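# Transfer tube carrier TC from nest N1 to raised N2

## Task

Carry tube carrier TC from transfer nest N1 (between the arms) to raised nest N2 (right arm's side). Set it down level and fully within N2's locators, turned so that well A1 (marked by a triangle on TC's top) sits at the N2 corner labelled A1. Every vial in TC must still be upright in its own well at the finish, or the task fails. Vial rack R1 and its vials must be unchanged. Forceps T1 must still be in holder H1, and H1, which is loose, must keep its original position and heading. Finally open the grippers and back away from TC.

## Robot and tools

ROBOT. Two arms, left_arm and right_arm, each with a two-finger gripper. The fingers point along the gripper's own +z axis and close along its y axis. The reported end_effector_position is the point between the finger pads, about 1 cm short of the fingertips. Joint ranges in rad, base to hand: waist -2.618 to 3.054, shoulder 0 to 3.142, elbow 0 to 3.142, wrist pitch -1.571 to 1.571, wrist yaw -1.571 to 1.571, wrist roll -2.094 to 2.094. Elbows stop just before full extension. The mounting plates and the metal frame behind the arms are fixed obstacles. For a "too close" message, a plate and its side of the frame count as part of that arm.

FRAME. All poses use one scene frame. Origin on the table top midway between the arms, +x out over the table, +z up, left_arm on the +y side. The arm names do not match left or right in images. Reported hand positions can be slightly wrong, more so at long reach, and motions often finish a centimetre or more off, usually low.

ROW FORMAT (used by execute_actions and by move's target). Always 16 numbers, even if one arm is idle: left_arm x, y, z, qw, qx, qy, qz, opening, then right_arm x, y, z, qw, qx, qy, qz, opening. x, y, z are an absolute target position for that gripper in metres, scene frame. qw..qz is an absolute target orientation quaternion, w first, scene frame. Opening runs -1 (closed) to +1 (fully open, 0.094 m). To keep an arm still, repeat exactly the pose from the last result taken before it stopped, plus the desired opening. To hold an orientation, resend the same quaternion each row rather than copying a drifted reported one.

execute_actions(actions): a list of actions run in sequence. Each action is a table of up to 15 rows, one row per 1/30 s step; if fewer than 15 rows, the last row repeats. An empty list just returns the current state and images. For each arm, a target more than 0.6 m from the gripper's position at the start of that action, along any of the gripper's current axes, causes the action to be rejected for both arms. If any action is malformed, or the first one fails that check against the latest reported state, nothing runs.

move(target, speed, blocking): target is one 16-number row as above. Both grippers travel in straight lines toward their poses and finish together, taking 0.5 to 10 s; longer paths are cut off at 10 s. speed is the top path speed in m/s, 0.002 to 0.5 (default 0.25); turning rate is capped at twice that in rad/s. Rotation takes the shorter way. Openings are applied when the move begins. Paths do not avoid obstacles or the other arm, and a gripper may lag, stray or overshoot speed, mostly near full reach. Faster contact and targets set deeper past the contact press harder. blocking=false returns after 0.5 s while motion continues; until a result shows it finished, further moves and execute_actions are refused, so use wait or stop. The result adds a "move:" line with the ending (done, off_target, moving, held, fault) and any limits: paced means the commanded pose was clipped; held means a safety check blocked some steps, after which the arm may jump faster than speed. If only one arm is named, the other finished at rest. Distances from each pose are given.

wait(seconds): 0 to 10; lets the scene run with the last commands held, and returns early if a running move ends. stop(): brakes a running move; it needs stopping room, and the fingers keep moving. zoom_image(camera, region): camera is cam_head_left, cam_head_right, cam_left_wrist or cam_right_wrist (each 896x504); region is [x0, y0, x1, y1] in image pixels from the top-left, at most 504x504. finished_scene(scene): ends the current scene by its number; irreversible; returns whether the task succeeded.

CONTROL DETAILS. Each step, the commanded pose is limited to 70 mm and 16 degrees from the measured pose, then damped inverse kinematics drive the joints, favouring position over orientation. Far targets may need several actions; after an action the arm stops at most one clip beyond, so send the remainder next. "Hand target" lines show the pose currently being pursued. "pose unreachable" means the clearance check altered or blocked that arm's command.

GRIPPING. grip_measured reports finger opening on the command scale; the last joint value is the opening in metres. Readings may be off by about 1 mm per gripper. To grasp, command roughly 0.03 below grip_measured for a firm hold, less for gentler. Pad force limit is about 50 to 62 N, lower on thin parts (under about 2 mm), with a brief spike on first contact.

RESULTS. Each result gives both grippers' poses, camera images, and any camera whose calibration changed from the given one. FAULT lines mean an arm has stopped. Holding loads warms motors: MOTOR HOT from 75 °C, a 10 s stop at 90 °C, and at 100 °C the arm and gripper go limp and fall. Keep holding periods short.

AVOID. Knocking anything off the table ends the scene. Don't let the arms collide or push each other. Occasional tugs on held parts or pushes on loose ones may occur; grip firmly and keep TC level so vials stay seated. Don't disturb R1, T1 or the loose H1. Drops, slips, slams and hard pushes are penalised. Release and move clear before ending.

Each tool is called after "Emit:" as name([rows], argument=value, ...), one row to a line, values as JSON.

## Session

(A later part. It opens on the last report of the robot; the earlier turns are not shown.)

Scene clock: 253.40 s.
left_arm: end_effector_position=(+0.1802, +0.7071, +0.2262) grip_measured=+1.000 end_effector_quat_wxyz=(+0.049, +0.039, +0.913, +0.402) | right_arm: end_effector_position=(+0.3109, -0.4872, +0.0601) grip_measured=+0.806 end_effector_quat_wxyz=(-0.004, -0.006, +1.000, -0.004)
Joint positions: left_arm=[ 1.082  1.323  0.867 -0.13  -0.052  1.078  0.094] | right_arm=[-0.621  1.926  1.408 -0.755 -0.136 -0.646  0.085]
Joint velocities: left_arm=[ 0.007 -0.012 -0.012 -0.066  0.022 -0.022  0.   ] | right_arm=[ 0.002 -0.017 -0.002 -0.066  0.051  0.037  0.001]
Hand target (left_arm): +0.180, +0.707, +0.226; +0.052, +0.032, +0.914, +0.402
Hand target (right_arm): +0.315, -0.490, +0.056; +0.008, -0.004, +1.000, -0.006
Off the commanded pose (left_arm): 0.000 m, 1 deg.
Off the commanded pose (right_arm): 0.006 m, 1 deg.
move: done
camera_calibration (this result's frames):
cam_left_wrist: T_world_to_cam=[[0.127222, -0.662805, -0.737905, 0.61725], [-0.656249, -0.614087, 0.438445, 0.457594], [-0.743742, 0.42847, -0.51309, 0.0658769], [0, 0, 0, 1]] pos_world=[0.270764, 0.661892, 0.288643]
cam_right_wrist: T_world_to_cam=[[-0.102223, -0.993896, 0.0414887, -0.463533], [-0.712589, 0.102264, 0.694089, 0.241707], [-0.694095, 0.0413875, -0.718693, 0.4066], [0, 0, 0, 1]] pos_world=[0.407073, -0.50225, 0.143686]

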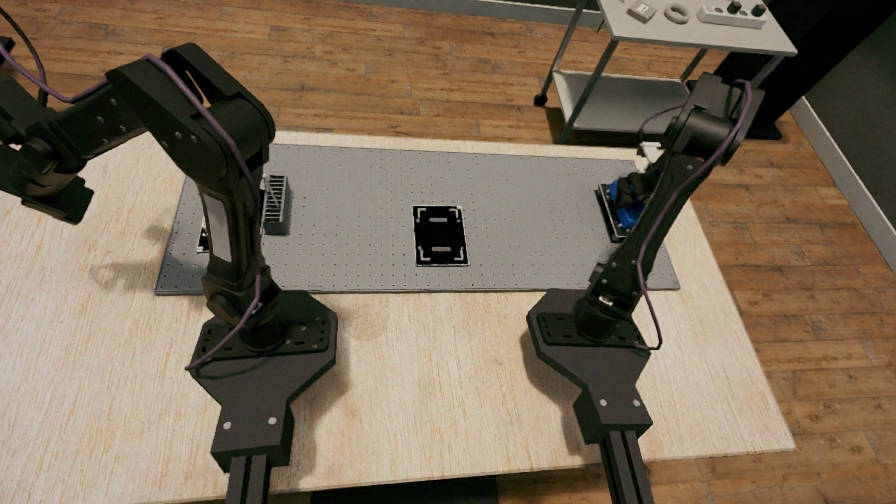

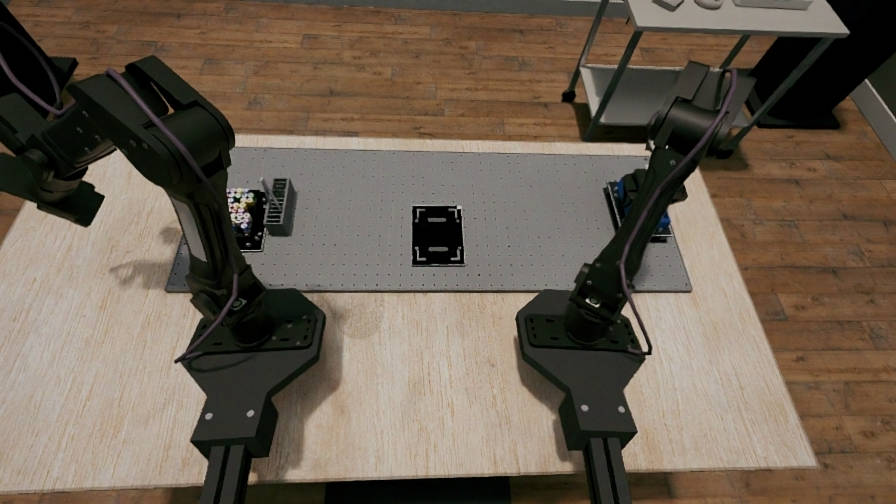

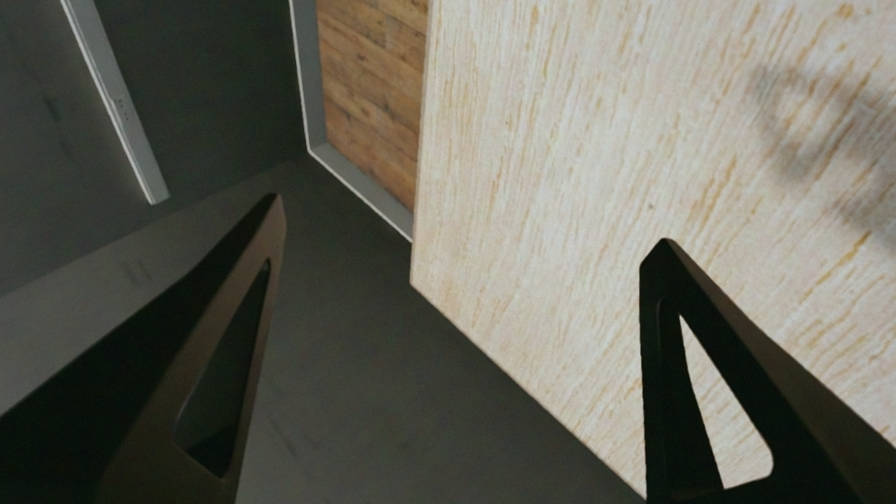

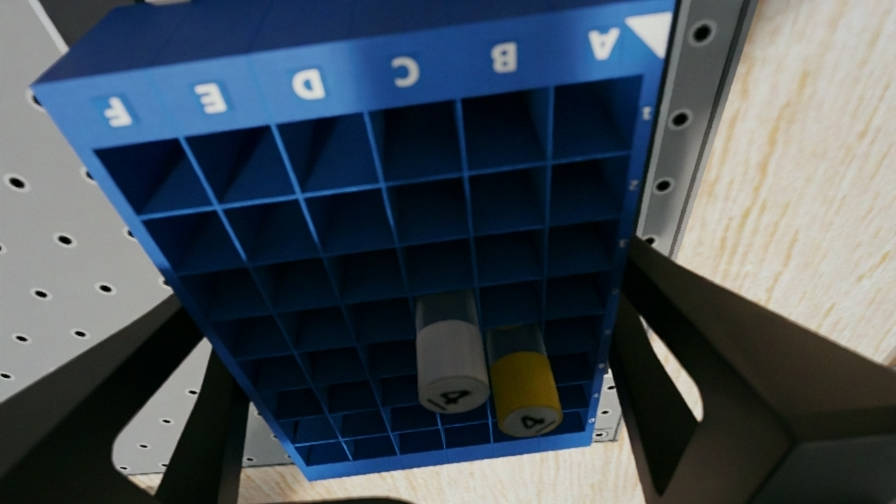

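Going in between the pins.

Emit:
move(target=[0.1802,0.7071,0.2262,0.052,0.032,0.914,0.402,1,0.314,-0.489,0.049,0.008,-0.004,1,-0.006,0.76], speed=0.01)

Emit:
move(target=[0.1802,0.7071,0.2262,0.052,0.032,0.914,0.402,1,0.312,-0.488,0.056,0.004,-0.004,1,-0.006,1], speed=0.01)

Emit:
move(target=[0.1802,0.7071,0.2262,0.052,0.032,0.914,0.402,1,0.32,-0.493,0.17,0.004,-0.004,1,-0.01,1], speed=0.08)

Emit:
zoom_image(camera="cam_head_left", region=[585, 160, 685, 255])

Emit:
zoom_image(camera="cam_head_right", region=[595, 160, 695, 255])

Scene clock: 266.17 s.
left_arm: end_effector_position=(+0.1802, +0.7071, +0.2262) grip_measured=+1.000 end_effector_quat_wxyz=(+0.050, +0.038, +0.913, +0.402) | right_arm: end_effector_position=(+0.3106, -0.4871, +0.0577) grip_measured=+0.806 end_effector_quat_wxyz=(-0.002, -0.006, +1.000, -0.005)
Joint positions: left_arm=[ 1.082  1.323  0.867 -0.13  -0.052  1.077  0.094] | right_arm=[-0.621  1.926  1.397 -0.738 -0.137 -0.646  0.085]
Joint velocities: left_arm=[ 0.012 -0.012  0.002 -0.007 -0.007 -0.022  0.   ] | right_arm=[-0.007 -0.002 -0.007 -0.051 -0.037  0.037 -0.   ]
Hand target (left_arm): +0.180, +0.707, +0.226; +0.052, +0.032, +0.914, +0.402
Hand target (right_arm): +0.314, -0.489, +0.049; +0.008, -0.004, +1.000, -0.006
Off the commanded pose (left_arm): 0.000 m, 1 deg.
Off the commanded pose (right_arm): 0.010 m, 1 deg.
move: done
camera_calibration (this result's frames):
cam_left_wrist: T_world_to_cam=[[0.127597, -0.662806, -0.737839, 0.617168], [-0.656214, -0.614235, 0.43829, 0.457727], [-0.743708, 0.428256, -0.513318, 0.0660738], [0, 0, 0, 1]] pos_world=[0.270758, 0.661919, 0.288671]
cam_right_wrist: T_world_to_cam=[[-0.101701, -0.9939, 0.0426608, -0.463552], [-0.716025, 0.102904, 0.690449, 0.244693], [-0.690627, 0.0396734, -0.722122, 0.402927], [0, 0, 0, 1]] pos_world=[0.406334, -0.501889, 0.14179]

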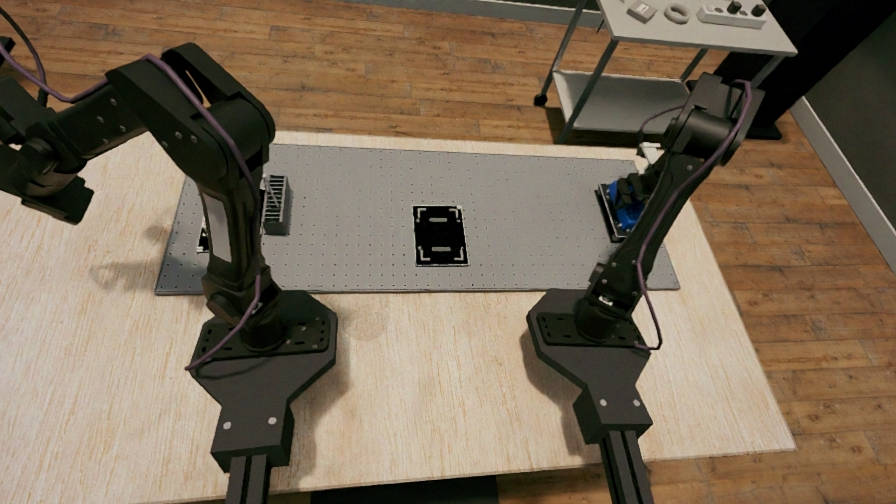

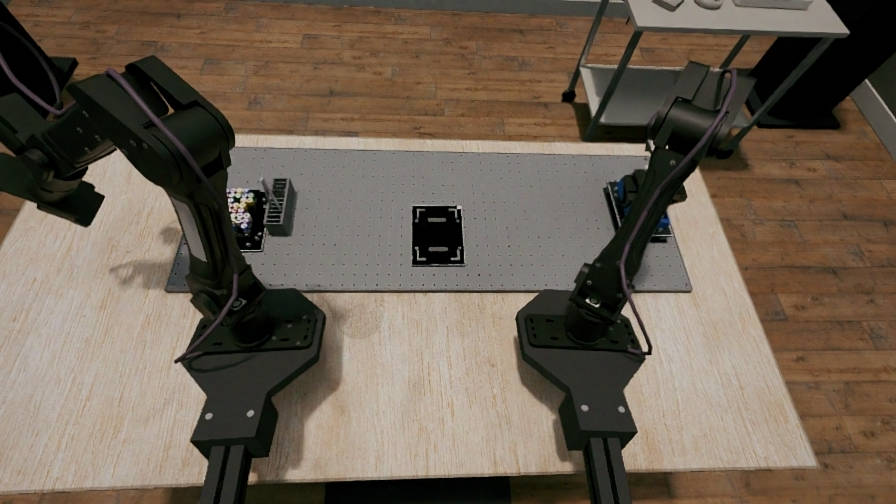

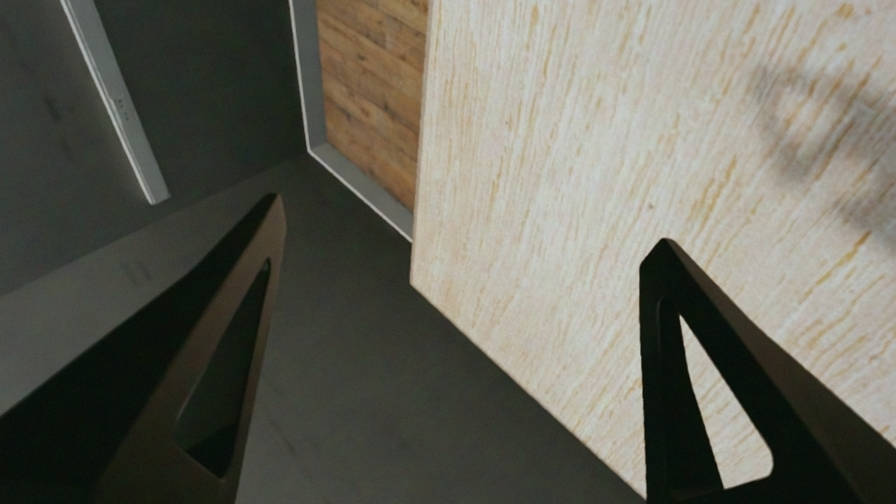

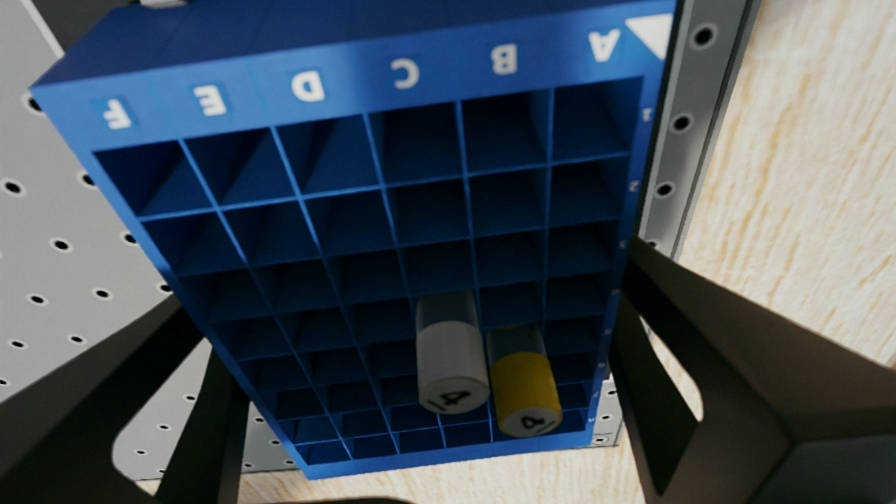

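Scene clock: 267.10 s.
left_arm: end_effector_position=(+0.1802, +0.7071, +0.2262) grip_measured=+1.000 end_effector_quat_wxyz=(+0.049, +0.039, +0.913, +0.402) | right_arm: end_effector_position=(+0.3110, -0.4873, +0.0577) grip_measured=+1.000 end_effector_quat_wxyz=(-0.001, -0.006, +1.000, -0.006)
Joint positions: left_arm=[ 1.082  1.323  0.867 -0.13  -0.052  1.078  0.094] | right_arm=[-0.621  1.926  1.397 -0.737 -0.137 -0.646  0.094]
Joint velocities: left_arm=[-0.007  0.002 -0.017 -0.051 -0.007  0.037  0.   ] | right_arm=[-0.002 -0.012  0.007  0.037 -0.066 -0.11   0.   ]
Hand target (left_arm): +0.180, +0.707, +0.226; +0.052, +0.032, +0.914, +0.402
Hand target (right_arm): +0.312, -0.488, +0.056; +0.004, -0.004, +1.000, -0.006
Off the commanded pose (left_arm): 0.000 m, 1 deg.
Off the commanded pose (right_arm): 0.002 m, 1 deg.
move: done
camera_calibration (this result's frames):
cam_left_wrist: T_world_to_cam=[[0.127222, -0.662805, -0.737905, 0.61725], [-0.656249, -0.614087, 0.438445, 0.457594], [-0.743742, 0.42847, -0.51309, 0.0658769], [0, 0, 0, 1]] pos_world=[0.270764, 0.661892, 0.288643]
cam_right_wrist: T_world_to_cam=[[-0.101488, -0.99388, 0.0436176, -0.463902], [-0.717102, 0.103474, 0.689244, 0.245674], [-0.68954, 0.0386721, -0.723215, 0.402439], [0, 0, 0, 1]] pos_world=[0.40659, -0.502047, 0.141954]

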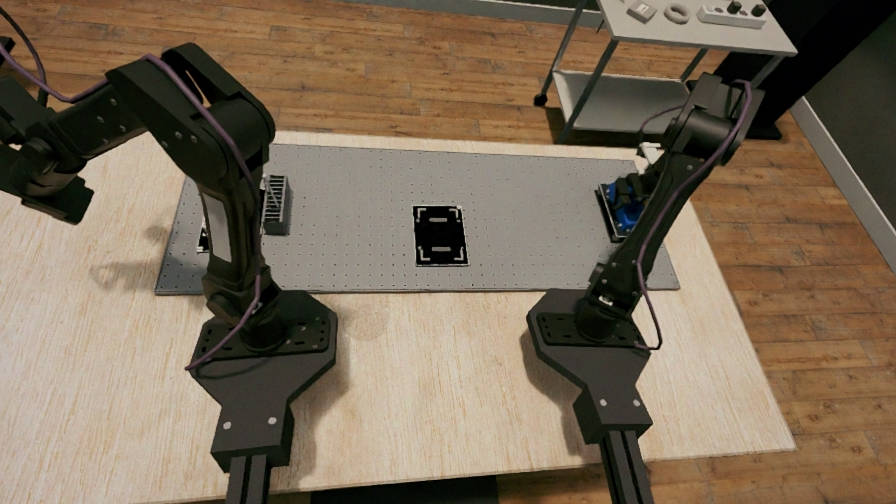

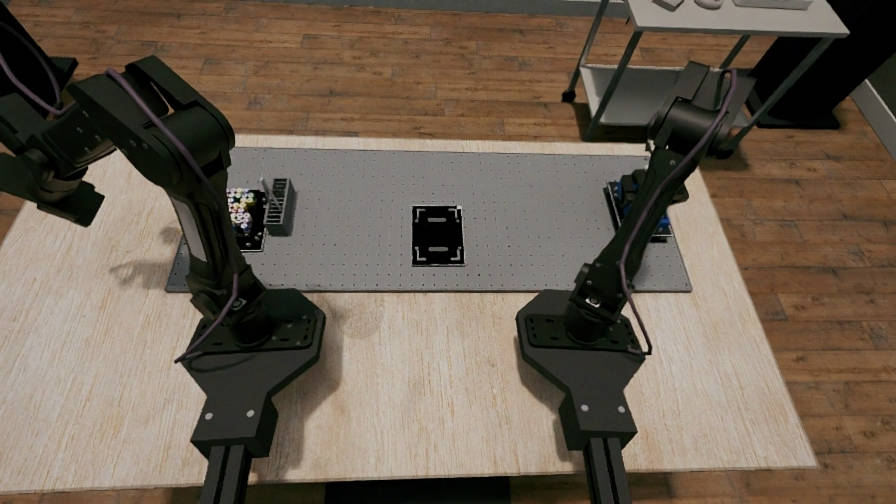

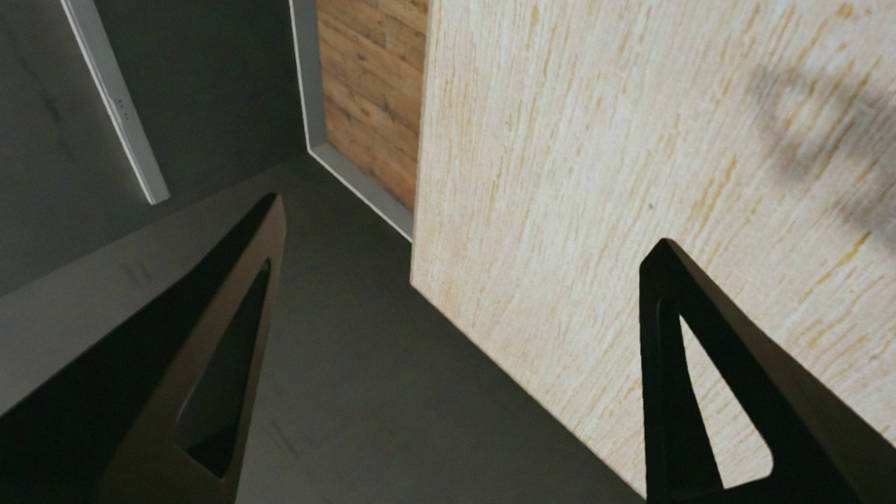

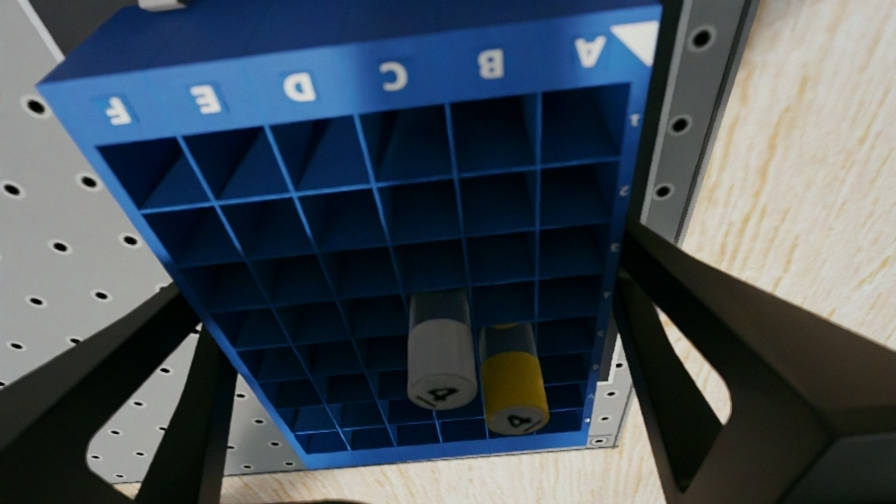

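Scene clock: 269.07 s.
left_arm: end_effector_position=(+0.1802, +0.7071, +0.2262) grip_measured=+1.000 end_effector_quat_wxyz=(+0.050, +0.038, +0.913, +0.402) | right_arm: end_effector_position=(+0.3128, -0.4883, +0.1517) grip_measured=+1.000 end_effector_quat_wxyz=(-0.018, -0.001, +1.000, +0.001)
Joint positions: left_arm=[ 1.082  1.323  0.867 -0.13  -0.052  1.077  0.094] | right_arm=[-0.653  1.82   1.629 -1.115 -0.136 -0.672  0.094]
Joint velocities: left_arm=[ 0.002  0.012 -0.012 -0.007 -0.037 -0.022  0.   ] | right_arm=[-0.007  0.002 -0.007  0.022 -0.007 -0.022  0.   ]
Hand target (left_arm): +0.180, +0.707, +0.226; +0.052, +0.032, +0.914, +0.402
Hand target (right_arm): +0.319, -0.493, +0.170; +0.004, -0.004, +1.000, -0.010
Off the commanded pose (left_arm): 0.000 m, 1 deg.
Off the commanded pose (right_arm): 0.020 m, 3 deg.
move: off_target (right_arm)
camera_calibration (this result's frames):
cam_left_wrist: T_world_to_cam=[[0.127597, -0.662806, -0.737839, 0.617168], [-0.656214, -0.614235, 0.43829, 0.457727], [-0.743708, 0.428256, -0.513318, 0.0660738], [0, 0, 0, 1]] pos_world=[0.270758, 0.661919, 0.288671]
cam_right_wrist: T_world_to_cam=[[-0.111277, -0.993198, 0.0342837, -0.463915], [-0.691216, 0.102138, 0.715393, 0.169597], [-0.714029, 0.0559094, -0.69788, 0.483977], [0, 0, 0, 1]] pos_world=[0.411179, -0.505141, 0.232334]

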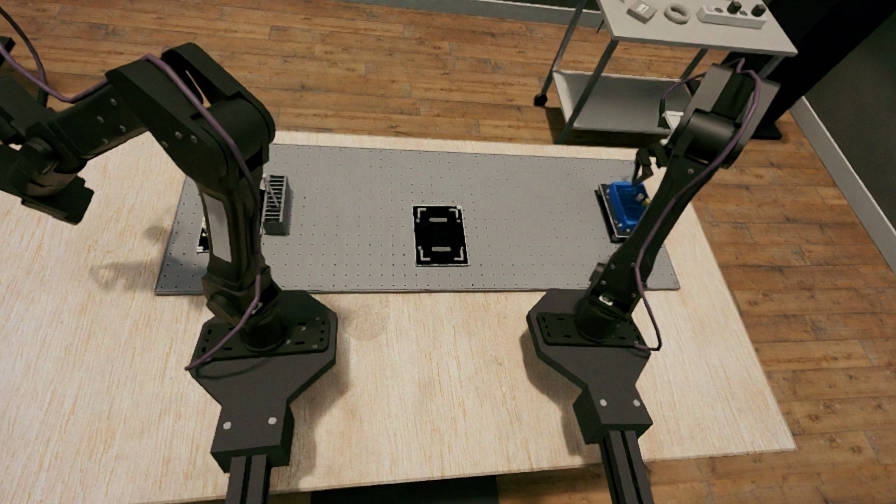

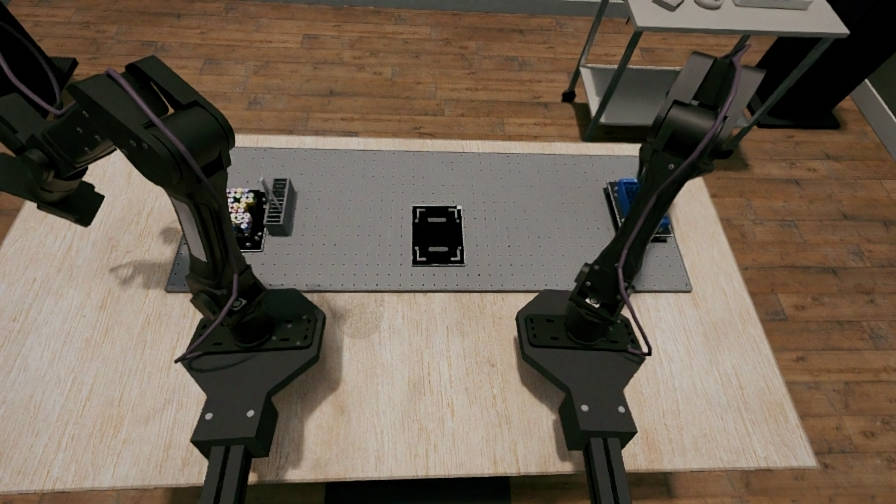

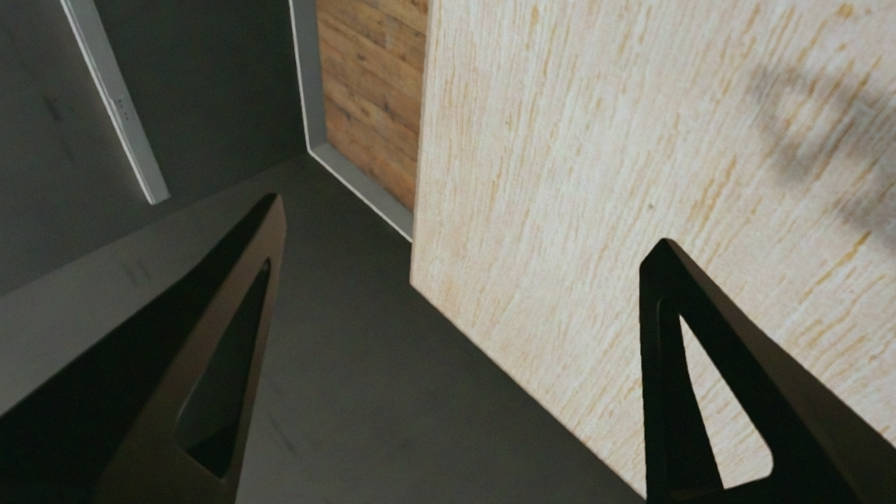

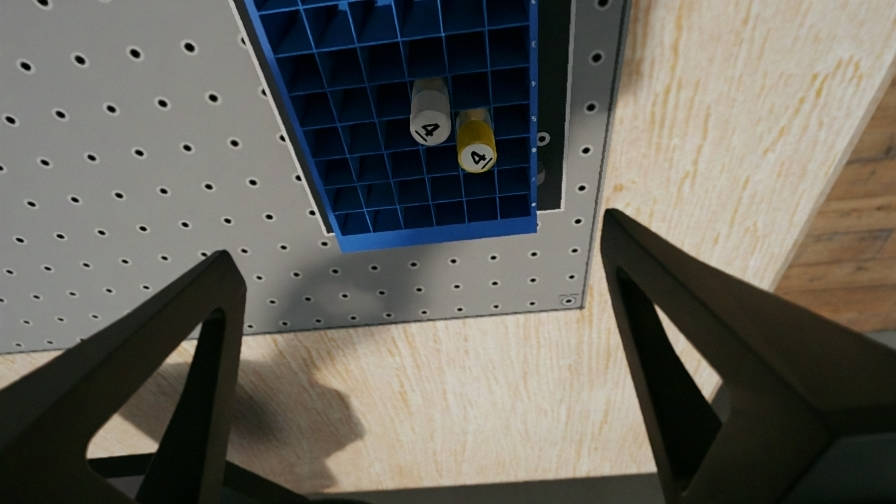

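Region (585, 160, 685, 255) of cam_head_left's 896x504 image, scaled by 5.040, with more detail than that image has; it fills the top 479 rows of this view, and the rest is white.

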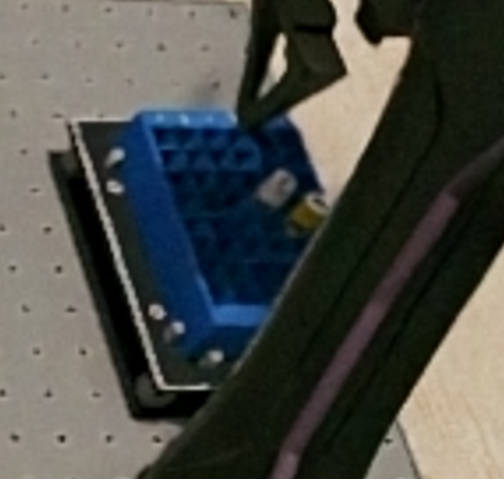

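Region (595, 160, 695, 255) of cam_head_right's 896x504 image, scaled by 5.040, with more detail than that image has; it fills the top 479 rows of this view, and the rest is white.

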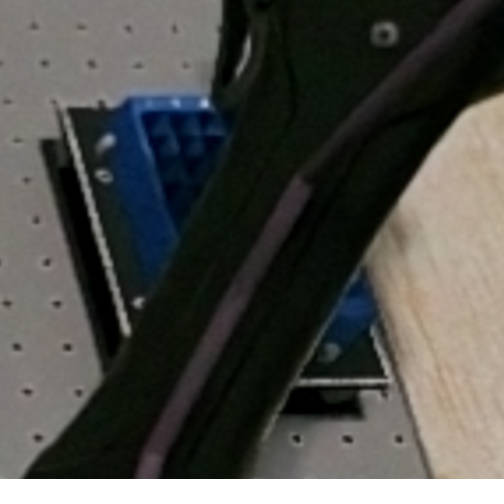

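Emit:
finished_scene(scene=1)

The scene is finished: the task was done.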